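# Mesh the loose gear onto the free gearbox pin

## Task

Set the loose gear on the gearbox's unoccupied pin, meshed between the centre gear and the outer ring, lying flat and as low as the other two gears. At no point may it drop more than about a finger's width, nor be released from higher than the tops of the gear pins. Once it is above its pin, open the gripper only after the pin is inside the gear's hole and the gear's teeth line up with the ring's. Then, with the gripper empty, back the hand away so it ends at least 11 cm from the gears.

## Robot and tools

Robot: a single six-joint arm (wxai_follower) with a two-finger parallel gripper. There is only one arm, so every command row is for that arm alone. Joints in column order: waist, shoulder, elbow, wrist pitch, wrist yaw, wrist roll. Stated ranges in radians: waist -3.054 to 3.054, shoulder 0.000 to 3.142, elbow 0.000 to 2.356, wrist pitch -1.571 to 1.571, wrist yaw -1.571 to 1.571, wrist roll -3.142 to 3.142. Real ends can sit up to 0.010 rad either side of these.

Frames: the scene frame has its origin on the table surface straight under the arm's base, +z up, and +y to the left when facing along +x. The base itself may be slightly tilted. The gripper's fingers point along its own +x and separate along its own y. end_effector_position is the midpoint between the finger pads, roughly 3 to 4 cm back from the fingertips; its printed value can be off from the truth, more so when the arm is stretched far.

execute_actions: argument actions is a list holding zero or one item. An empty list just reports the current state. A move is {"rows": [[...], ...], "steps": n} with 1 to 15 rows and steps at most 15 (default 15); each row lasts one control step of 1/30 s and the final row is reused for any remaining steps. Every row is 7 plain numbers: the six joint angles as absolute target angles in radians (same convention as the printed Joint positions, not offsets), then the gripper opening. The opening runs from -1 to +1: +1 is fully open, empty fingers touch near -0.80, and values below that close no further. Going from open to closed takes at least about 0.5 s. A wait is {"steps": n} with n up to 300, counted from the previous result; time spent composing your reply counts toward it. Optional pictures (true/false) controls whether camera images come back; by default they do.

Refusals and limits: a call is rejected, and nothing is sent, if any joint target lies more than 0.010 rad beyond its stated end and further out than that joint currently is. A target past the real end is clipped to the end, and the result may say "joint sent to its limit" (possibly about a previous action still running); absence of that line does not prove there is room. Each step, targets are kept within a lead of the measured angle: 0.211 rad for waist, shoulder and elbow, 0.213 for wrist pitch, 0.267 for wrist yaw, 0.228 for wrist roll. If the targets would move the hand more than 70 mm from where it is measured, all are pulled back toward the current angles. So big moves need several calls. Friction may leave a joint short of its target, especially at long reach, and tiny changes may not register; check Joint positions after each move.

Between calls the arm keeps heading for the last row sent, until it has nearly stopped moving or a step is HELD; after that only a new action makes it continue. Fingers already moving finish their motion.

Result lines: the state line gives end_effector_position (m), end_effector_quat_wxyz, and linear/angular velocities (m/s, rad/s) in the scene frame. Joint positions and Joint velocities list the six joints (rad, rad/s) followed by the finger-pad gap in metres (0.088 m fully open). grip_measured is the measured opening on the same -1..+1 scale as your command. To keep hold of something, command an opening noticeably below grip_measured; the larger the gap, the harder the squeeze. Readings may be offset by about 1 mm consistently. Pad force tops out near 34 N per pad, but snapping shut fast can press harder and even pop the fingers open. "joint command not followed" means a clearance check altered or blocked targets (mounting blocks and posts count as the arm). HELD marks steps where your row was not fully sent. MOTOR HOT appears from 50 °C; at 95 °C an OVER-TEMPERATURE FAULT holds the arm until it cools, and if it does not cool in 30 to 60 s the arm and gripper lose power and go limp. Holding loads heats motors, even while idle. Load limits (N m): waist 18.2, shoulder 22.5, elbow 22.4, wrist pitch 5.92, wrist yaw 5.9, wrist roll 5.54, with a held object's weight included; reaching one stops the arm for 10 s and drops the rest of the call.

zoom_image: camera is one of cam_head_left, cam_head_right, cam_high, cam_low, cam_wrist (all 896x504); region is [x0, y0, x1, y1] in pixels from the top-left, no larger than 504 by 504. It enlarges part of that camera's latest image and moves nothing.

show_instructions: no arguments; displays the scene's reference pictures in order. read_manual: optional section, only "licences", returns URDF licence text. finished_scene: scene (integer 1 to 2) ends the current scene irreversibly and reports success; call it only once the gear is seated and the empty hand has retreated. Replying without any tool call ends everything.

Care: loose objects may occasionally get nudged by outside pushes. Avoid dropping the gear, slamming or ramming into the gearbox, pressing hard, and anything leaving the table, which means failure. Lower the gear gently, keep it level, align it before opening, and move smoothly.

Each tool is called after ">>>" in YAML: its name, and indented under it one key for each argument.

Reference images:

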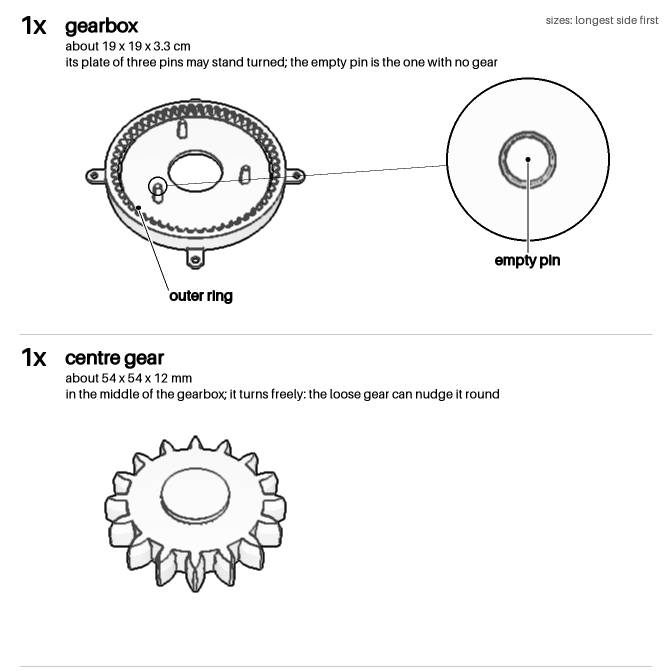

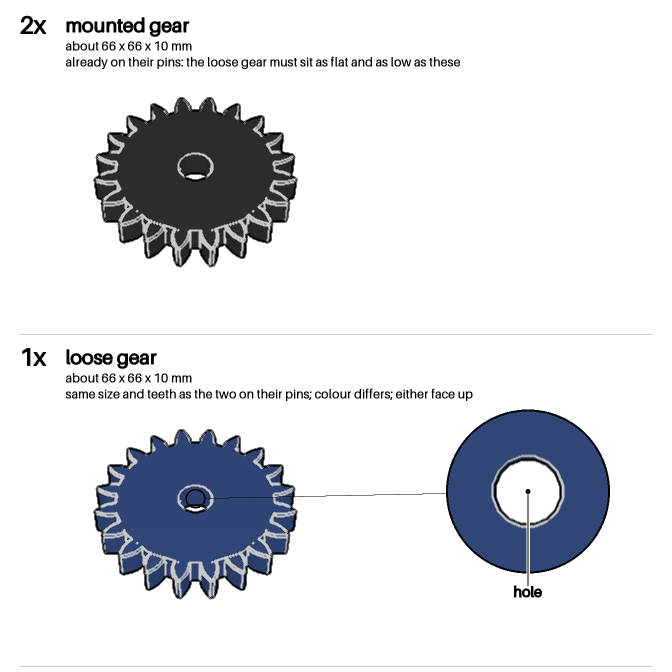

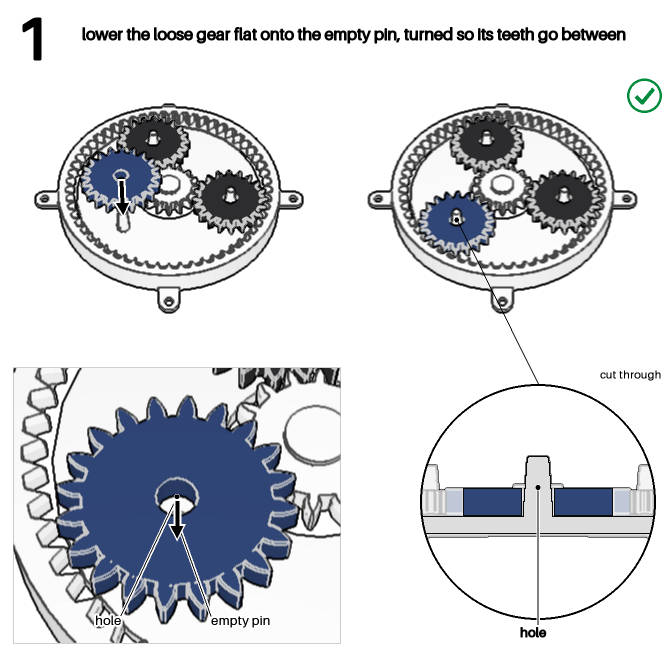

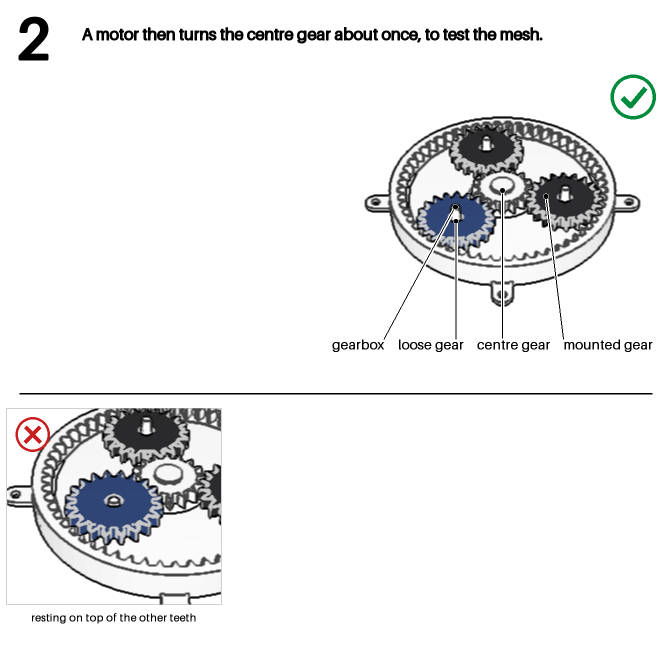

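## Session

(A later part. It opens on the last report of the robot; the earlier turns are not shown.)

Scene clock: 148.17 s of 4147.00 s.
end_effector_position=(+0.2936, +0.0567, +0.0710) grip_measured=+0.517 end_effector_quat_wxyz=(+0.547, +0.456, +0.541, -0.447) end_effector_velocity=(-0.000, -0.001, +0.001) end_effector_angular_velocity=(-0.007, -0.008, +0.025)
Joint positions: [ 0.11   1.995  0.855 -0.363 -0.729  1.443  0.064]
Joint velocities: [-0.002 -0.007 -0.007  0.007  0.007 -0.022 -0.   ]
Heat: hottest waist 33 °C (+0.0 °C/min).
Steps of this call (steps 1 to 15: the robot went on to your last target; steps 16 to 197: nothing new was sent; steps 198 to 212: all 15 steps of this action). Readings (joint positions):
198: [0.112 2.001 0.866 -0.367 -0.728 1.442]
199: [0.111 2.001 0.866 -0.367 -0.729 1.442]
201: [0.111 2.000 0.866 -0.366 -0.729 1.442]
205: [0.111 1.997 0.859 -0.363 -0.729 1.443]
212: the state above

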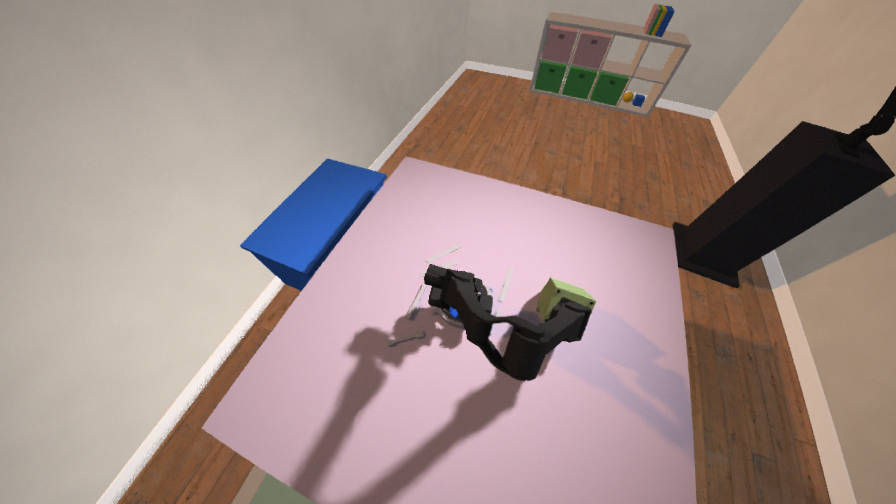

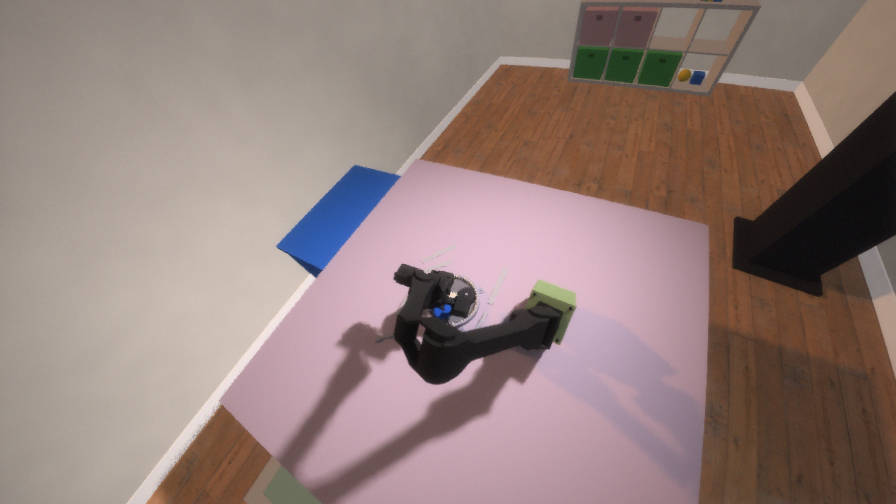

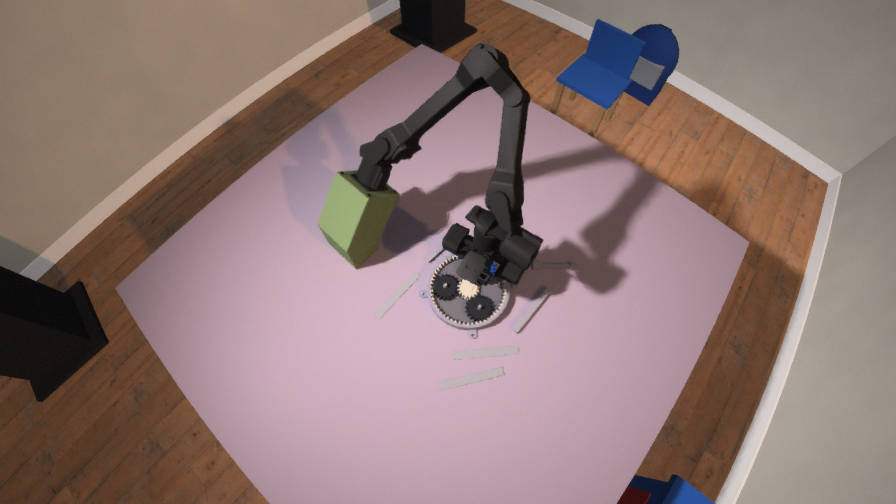

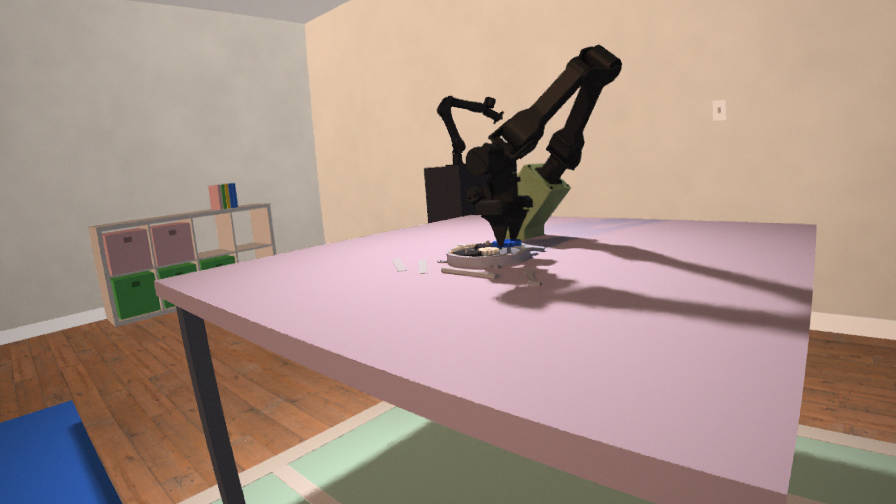

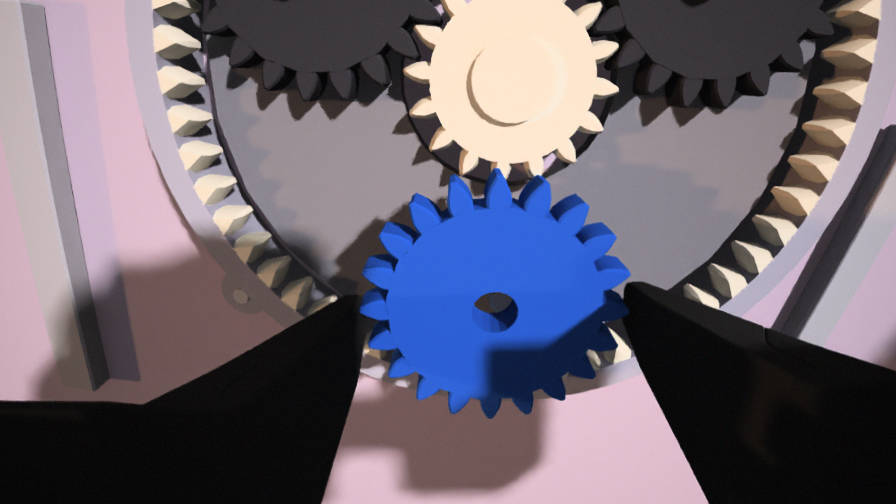

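>>> execute_actions:
  actions:
    - {"rows":[[0.112,1.99,0.834,-0.365,-0.727,1.446,0.25]],"steps":12}

>>> zoom_image:
  camera: "cam_wrist"
  region: [430,240,560,360]

Scene clock: 152.40 s of 4147.00 s.
end_effector_position=(+0.2905, +0.0552, +0.0708) grip_measured=+0.516 end_effector_quat_wxyz=(+0.544, +0.458, +0.540, -0.450) end_effector_velocity=(-0.000, -0.000, -0.000) end_effector_angular_velocity=(+0.007, -0.010, +0.028)
Joint positions: [ 0.107  1.994  0.846 -0.365 -0.73   1.443  0.064]
Joint velocities: [-0.002 -0.002 -0.012  0.022 -0.007 -0.022 -0.   ]
Heat: hottest waist 34 °C (+1.0 °C/min).
Steps of this call (steps 1 to 15: the robot went on to your last target; steps 16 to 115: nothing new was sent; steps 116 to 127: all 12 steps of this action). Readings (joint positions):
116: [0.108 1.994 0.850 -0.365 -0.729 1.443]
117: [0.108 1.994 0.849 -0.364 -0.729 1.443]
119: [0.108 1.994 0.848 -0.364 -0.729 1.443]
123: [0.107 1.994 0.847 -0.364 -0.730 1.443]
127: the state above

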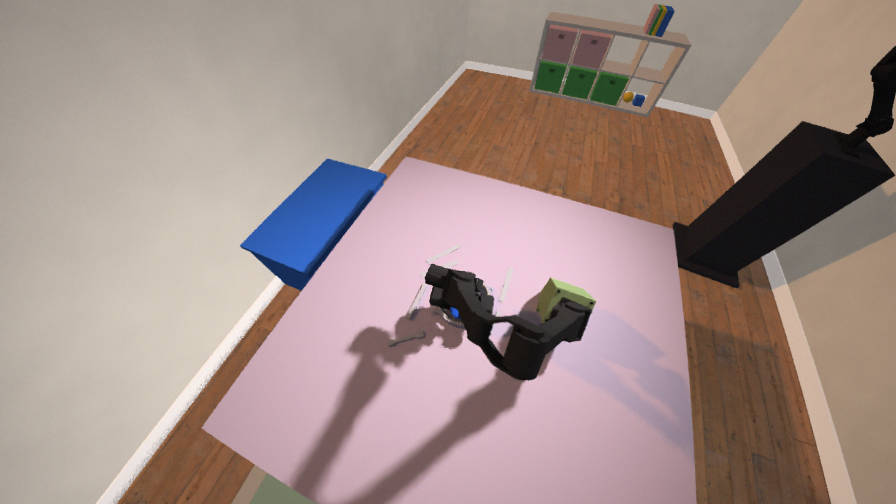

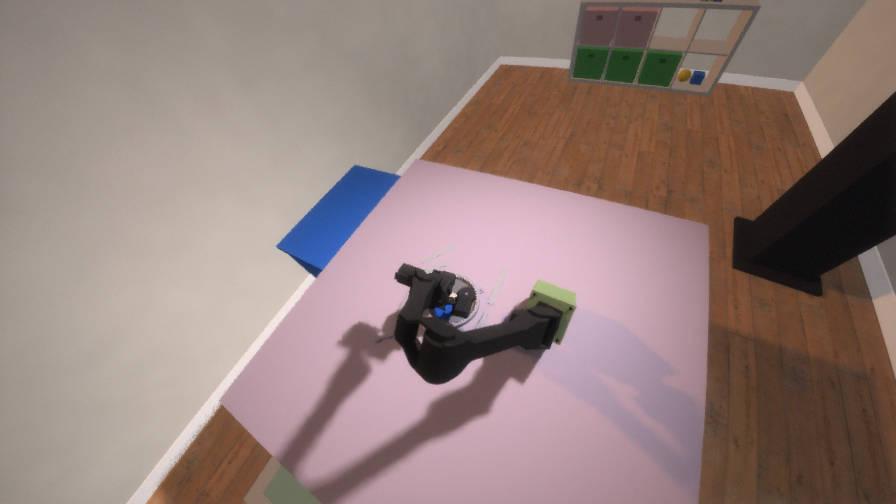

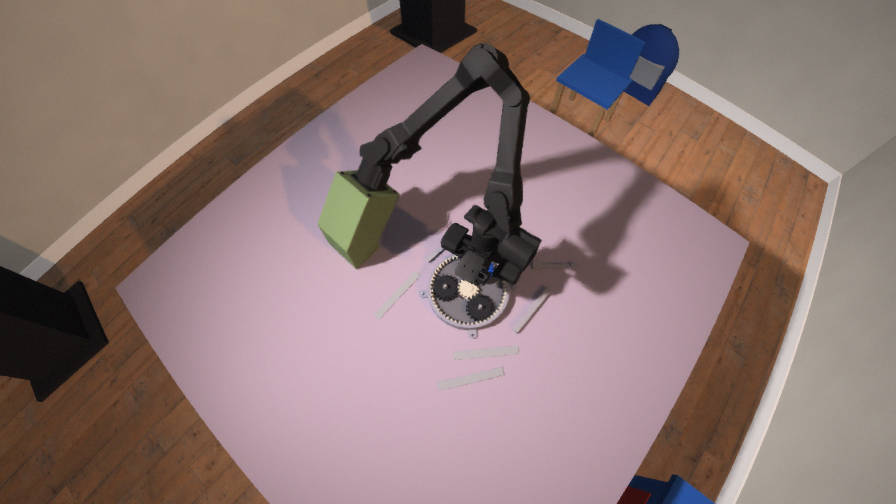

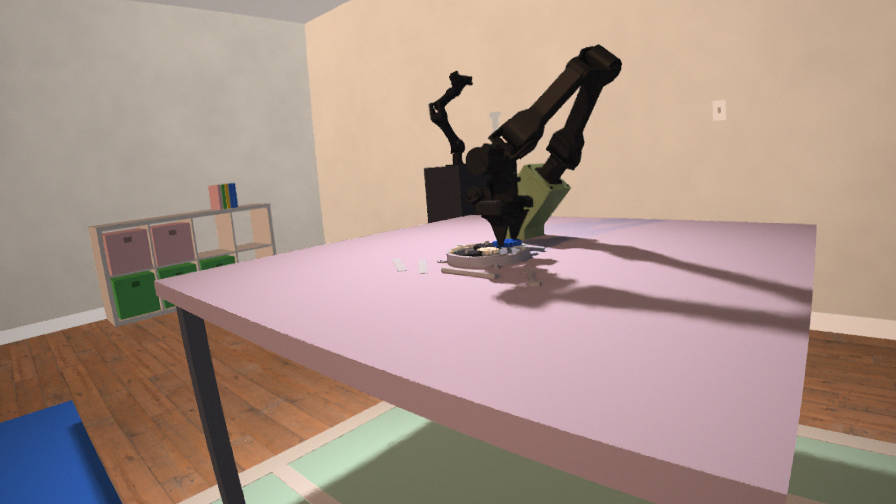

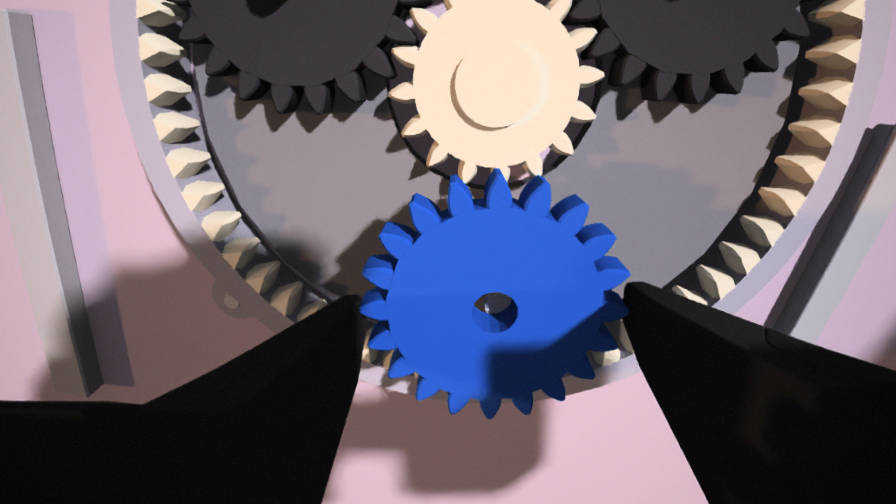

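Region (430, 240, 560, 360) of cam_wrist's 896x504 image, scaled by 3.877, with more detail than that image has; it fills the top 465 rows of this view, and the rest is white.

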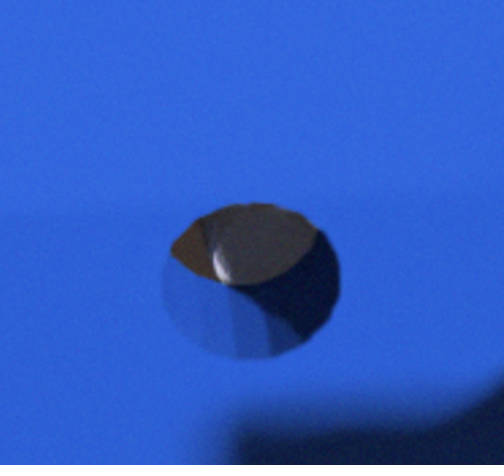

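>>> execute_actions:
  actions:
    - {"rows":[[0.12,2.005,0.832,-0.35,-0.727,1.455,0.25],[0.12,2.005,0.832,-0.35,-0.727,1.455,0.25],[0.12,2.005,0.832,-0.35,-0.727,1.455,0.25],[0.13,2.018,0.83,-0.335,-0.727,1.455,0.25],[0.13,2.018,0.83,-0.335,-0.727,1.455,0.25],[0.13,2.018,0.83,-0.335,-0.727,1.455,0.25],[0.14,2.03,0.828,-0.325,-0.727,1.46,0.25]],"steps":15}

>>> zoom_image:
  camera: "cam_wrist"
  region: [400,140,650,420]

Scene clock: 158.77 s of 4147.00 s.
end_effector_position=(+0.2942, +0.0548, +0.0698) grip_measured=+0.516 end_effector_quat_wxyz=(+0.551, +0.460, +0.536, -0.444) end_effector_velocity=(-0.001, +0.002, +0.002) end_effector_angular_velocity=(+0.007, +0.001, +0.004)
Joint positions: [ 0.108  1.994  0.84  -0.329 -0.728  1.455  0.064]
Joint velocities: [-0.002 -0.007 -0.002 -0.007 -0.007 -0.007 -0.   ]
Heat: hottest waist 34 °C (+1.0 °C/min).
Steps of this call (steps 1 to 15: the robot went on to your last target; steps 16 to 176: nothing new was sent; steps 177 to 191: all 15 steps of this action). Readings (joint positions):
177: [0.106 1.993 0.843 -0.365 -0.729 1.444]
178: [0.106 1.993 0.842 -0.363 -0.729 1.445]
180: [0.106 1.993 0.841 -0.358 -0.729 1.448]
184: [0.108 1.993 0.840 -0.344 -0.729 1.452]
191: the state above

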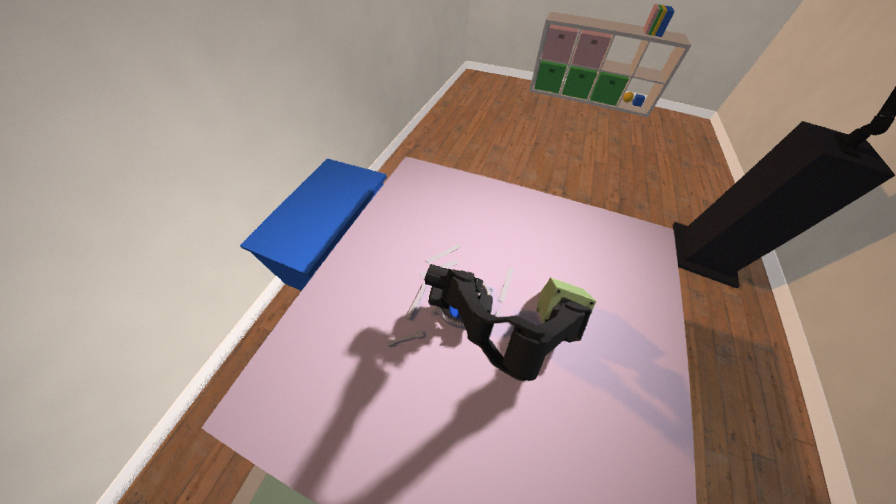

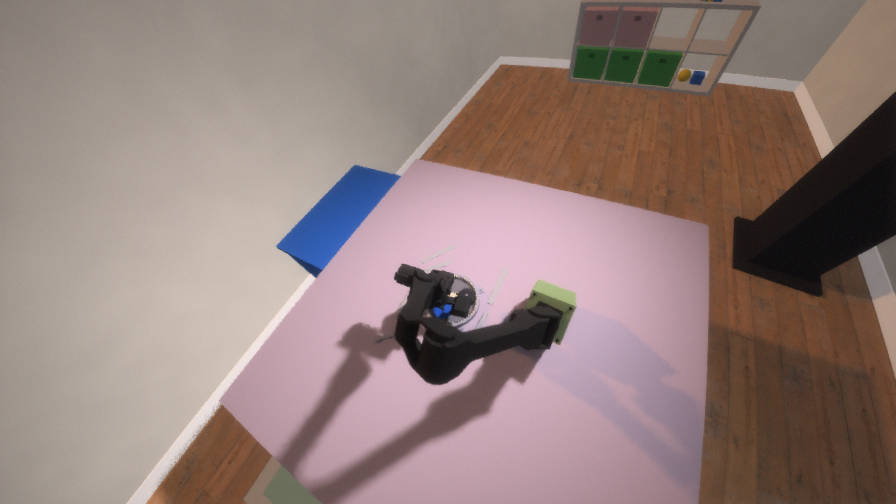

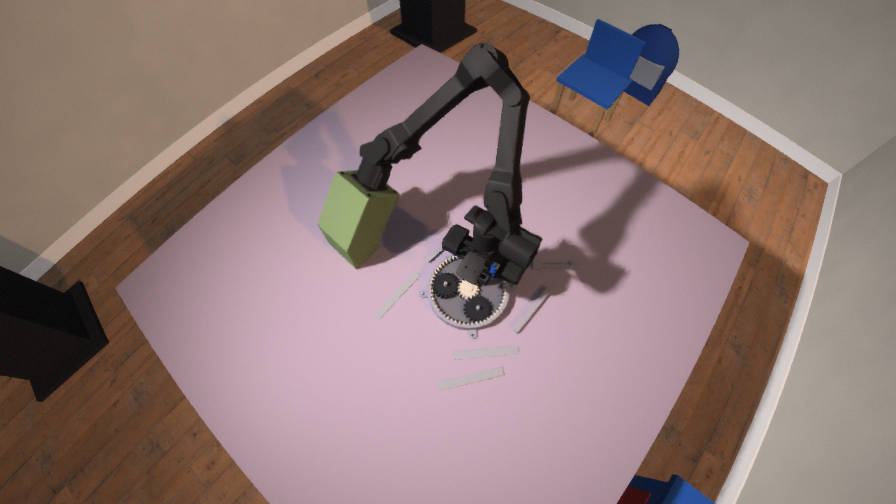

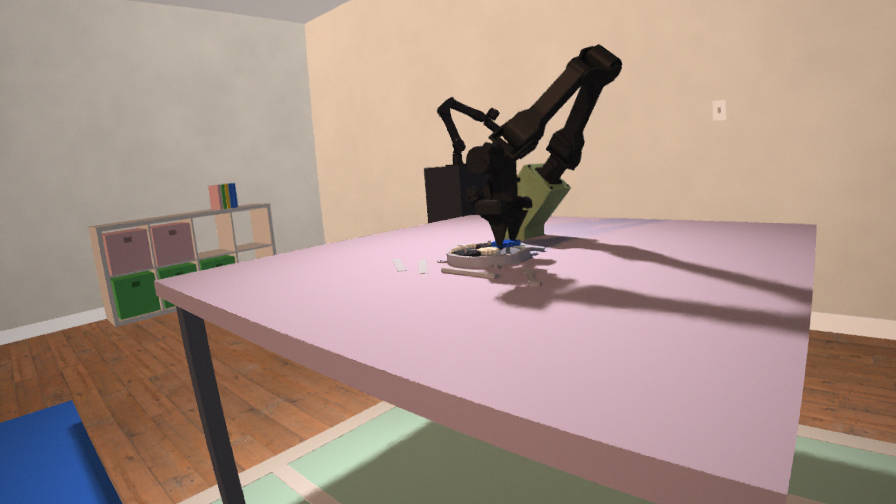

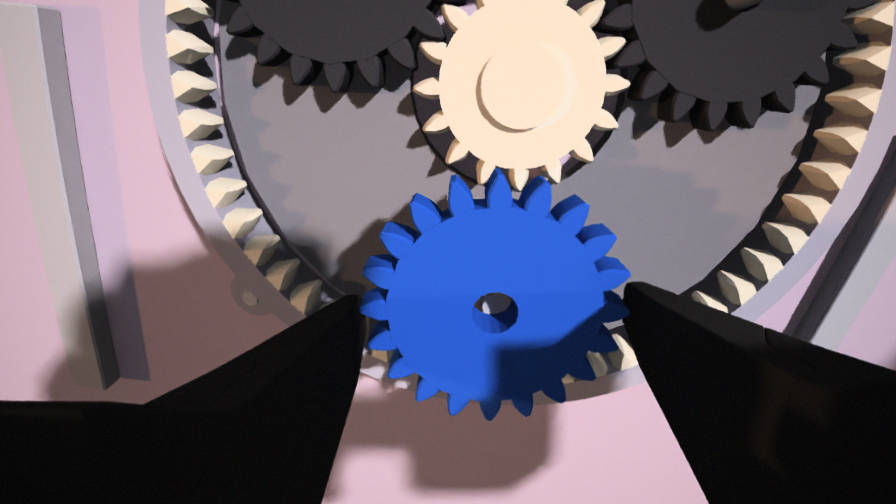

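Region (400, 140, 650, 420) of cam_wrist's 896x504 image, scaled by 1.800, with more detail than that image has; it fills the left 450 columns of this view, and the rest is white.

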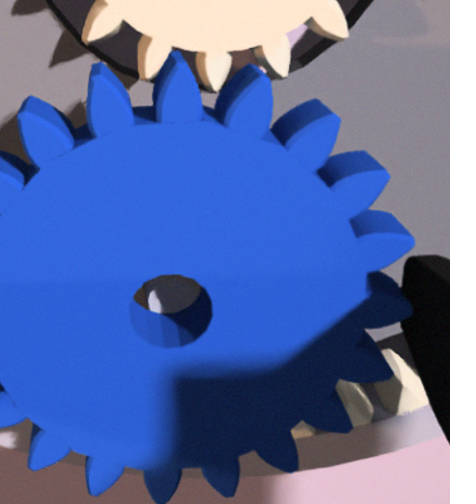

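>>> execute_actions:
  actions:
    - {"rows":[[0.108,1.965,0.84,-0.36,-0.727,1.455,0.25],[0.108,1.965,0.84,-0.36,-0.727,1.455,0.25],[0.108,1.965,0.84,-0.36,-0.727,1.455,0.25],[0.108,1.965,0.84,-0.36,-0.727,1.455,0.25],[0.108,1.965,0.84,-0.36,-0.727,1.455,0.25],[0.108,1.965,0.84,-0.36,-0.727,1.455,0.25],[0.132,1.965,0.84,-0.36,-0.727,1.455,0.25]],"steps":15}

>>> zoom_image:
  camera: "cam_wrist"
  region: [400,140,650,420]

Scene clock: 170.80 s of 4147.00 s.
end_effector_position=(+0.2901, +0.0602, +0.0704) grip_measured=+0.516 end_effector_quat_wxyz=(+0.549, +0.454, +0.540, -0.449) end_effector_velocity=(-0.006, +0.006, +0.003) end_effector_angular_velocity=(+0.035, +0.021, -0.012)
Joint positions: [ 0.124  1.976  0.84  -0.358 -0.721  1.458  0.064]
Joint velocities: [-0.002 -0.012 -0.002 -0.037 -0.037 -0.007 -0.001]
Heat: hottest waist 33 °C (-1.0 °C/min).
Steps of this call (steps 1 to 15: the robot went on to your last target; steps 16 to 346: nothing new was sent; steps 347 to 361: all 15 steps of this action). Readings (joint positions):
347: [0.111 1.996 0.840 -0.325 -0.726 1.458]
348: [0.111 1.994 0.840 -0.331 -0.726 1.458]
350: [0.111 1.992 0.840 -0.345 -0.726 1.458]
354: [0.115 1.986 0.840 -0.354 -0.723 1.458]
361: the state above

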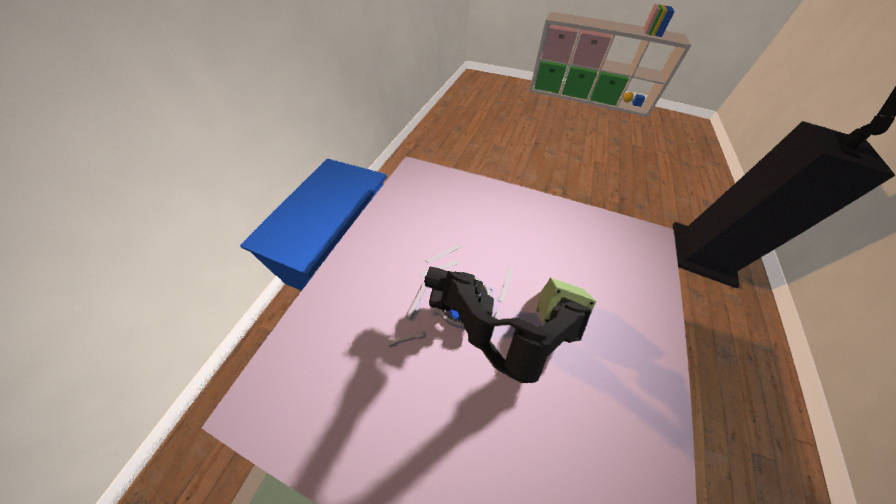

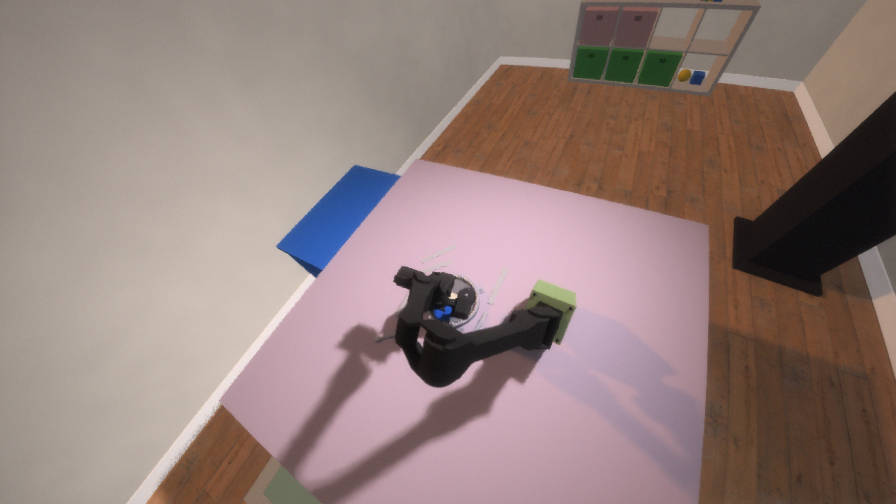

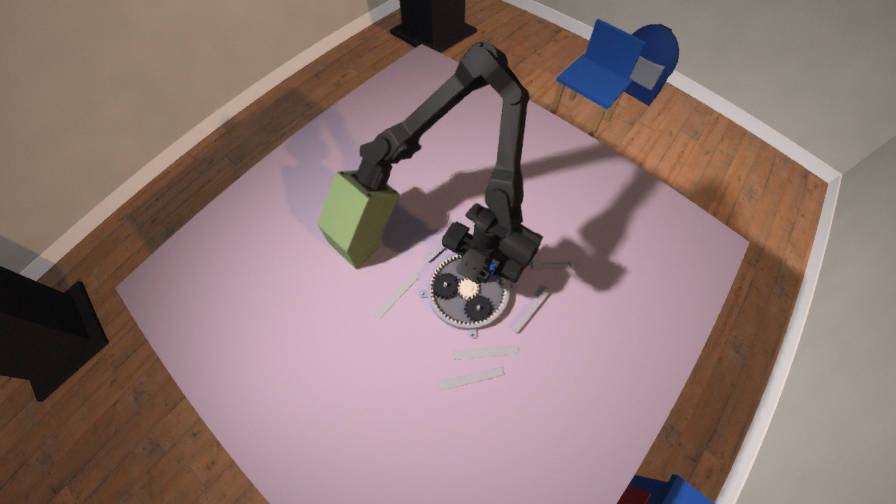

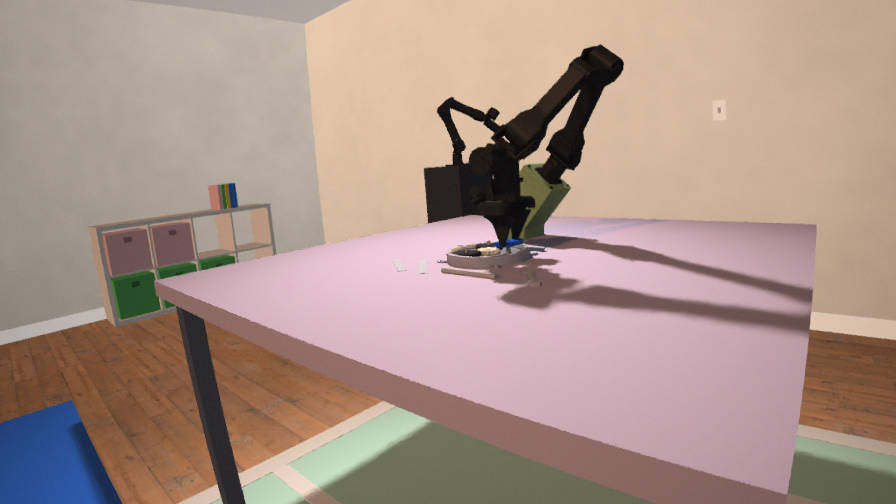

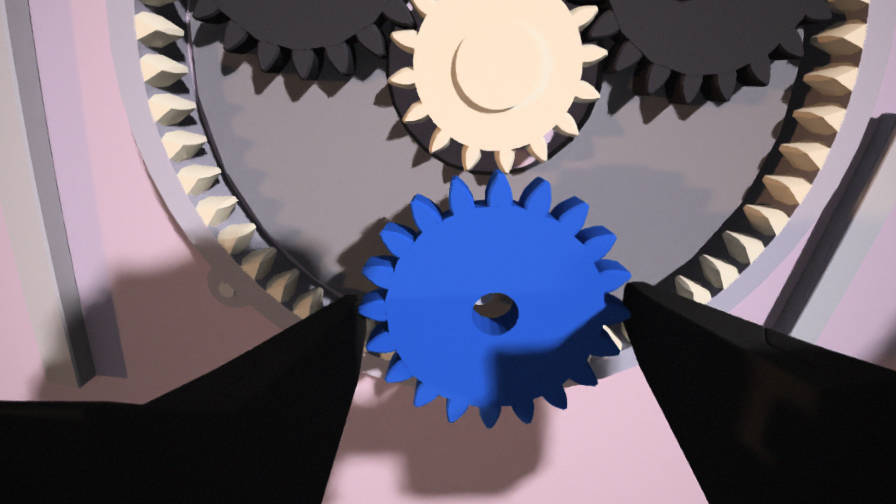

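Region (400, 140, 650, 420) of cam_wrist's 896x504 image, scaled by 1.800, with more detail than that image has; it fills the left 450 columns of this view, and the rest is white.

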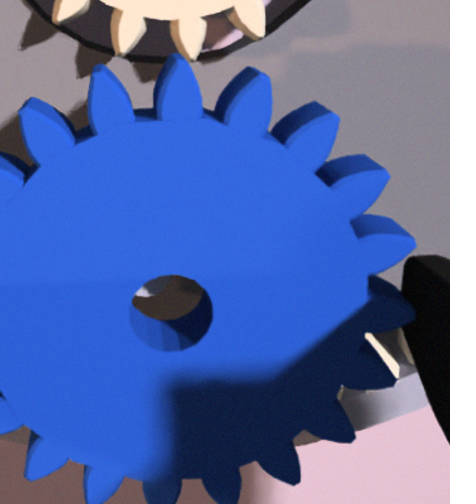

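>>> execute_actions:
  actions:
    - {"rows":[[0.132,1.998,0.84,-0.36,-0.727,1.455,0.25]],"steps":15}

>>> zoom_image:
  camera: "cam_wrist"
  region: [400,140,650,420]

Scene clock: 176.23 s of 4147.00 s.
end_effector_position=(+0.2896, +0.0609, +0.0701) grip_measured=+0.516 end_effector_quat_wxyz=(+0.547, +0.454, +0.541, -0.449) end_effector_velocity=(+0.003, +0.001, +0.001) end_effector_angular_velocity=(+0.023, -0.016, -0.001)
Joint positions: [ 0.125  1.977  0.84  -0.36  -0.725  1.458  0.064]
Joint velocities: [-0.007  0.002 -0.002  0.022 -0.022  0.007 -0.   ]
Heat: hottest shoulder 34 °C (+0.0 °C/min).
Steps of this call (steps 1 to 15: the robot went on to your last target; steps 16 to 148: nothing new was sent; steps 149 to 163: all 15 steps of this action). Readings (joint positions):
149: [0.126 1.974 0.840 -0.360 -0.723 1.458]
150: [0.126 1.974 0.840 -0.360 -0.723 1.458]
152: [0.126 1.975 0.840 -0.360 -0.723 1.458]
156: [0.126 1.976 0.840 -0.360 -0.724 1.458]
163: the state above

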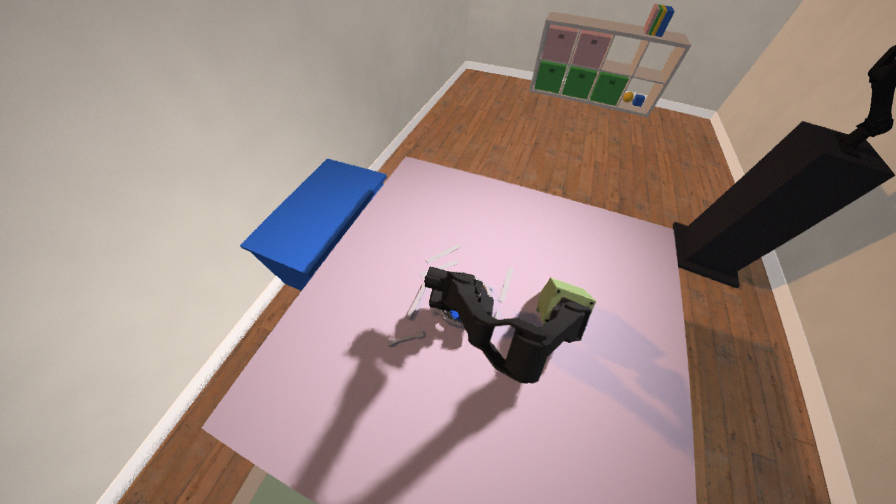

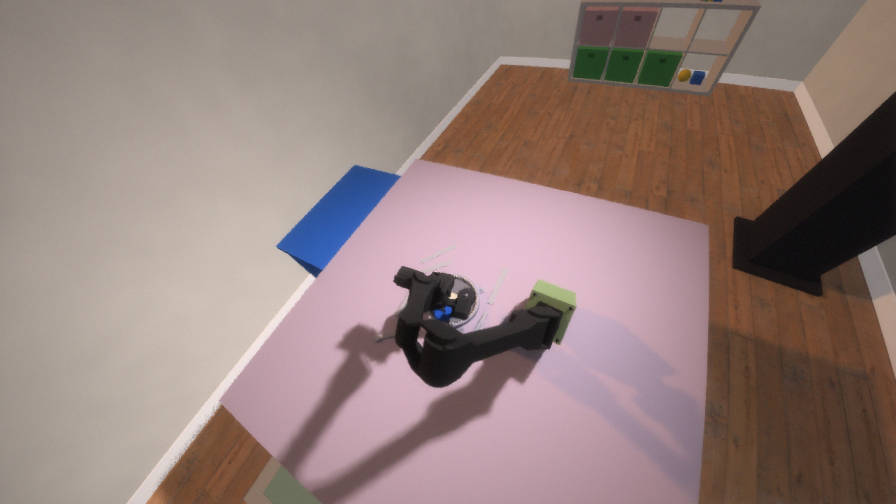

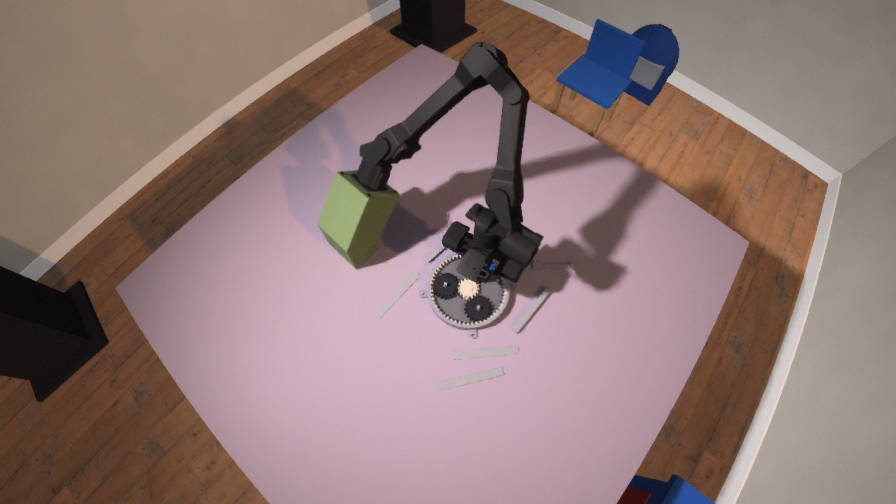

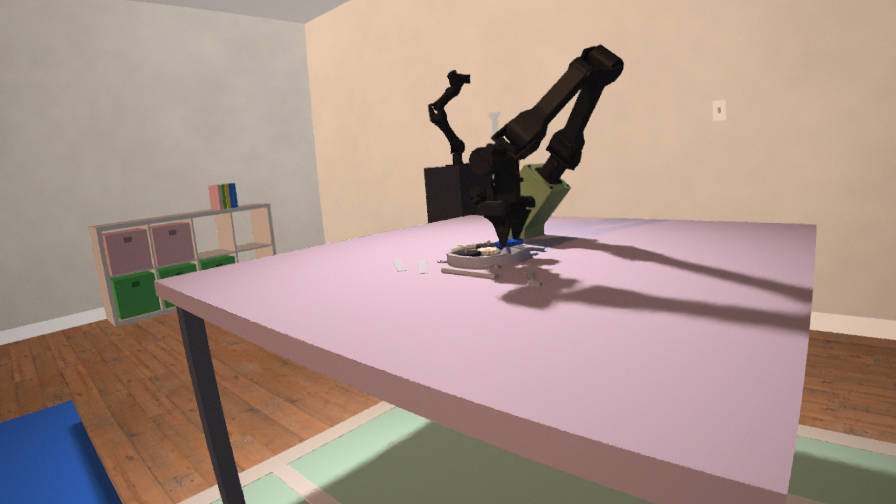

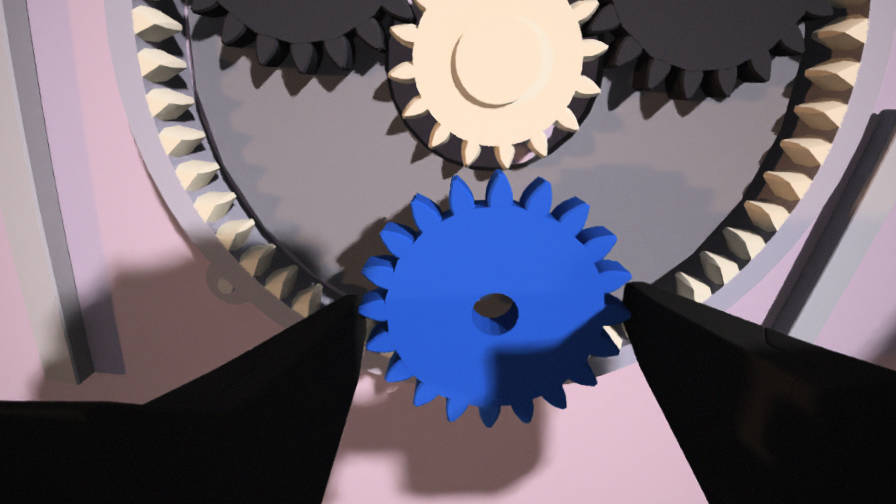

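Region (400, 140, 650, 420) of cam_wrist's 896x504 image, scaled by 1.800, with more detail than that image has; it fills the left 450 columns of this view, and the rest is white.

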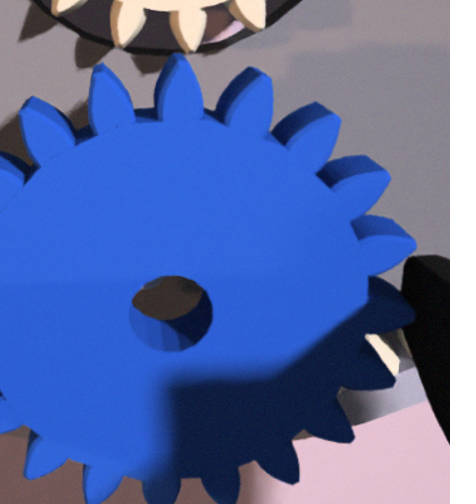

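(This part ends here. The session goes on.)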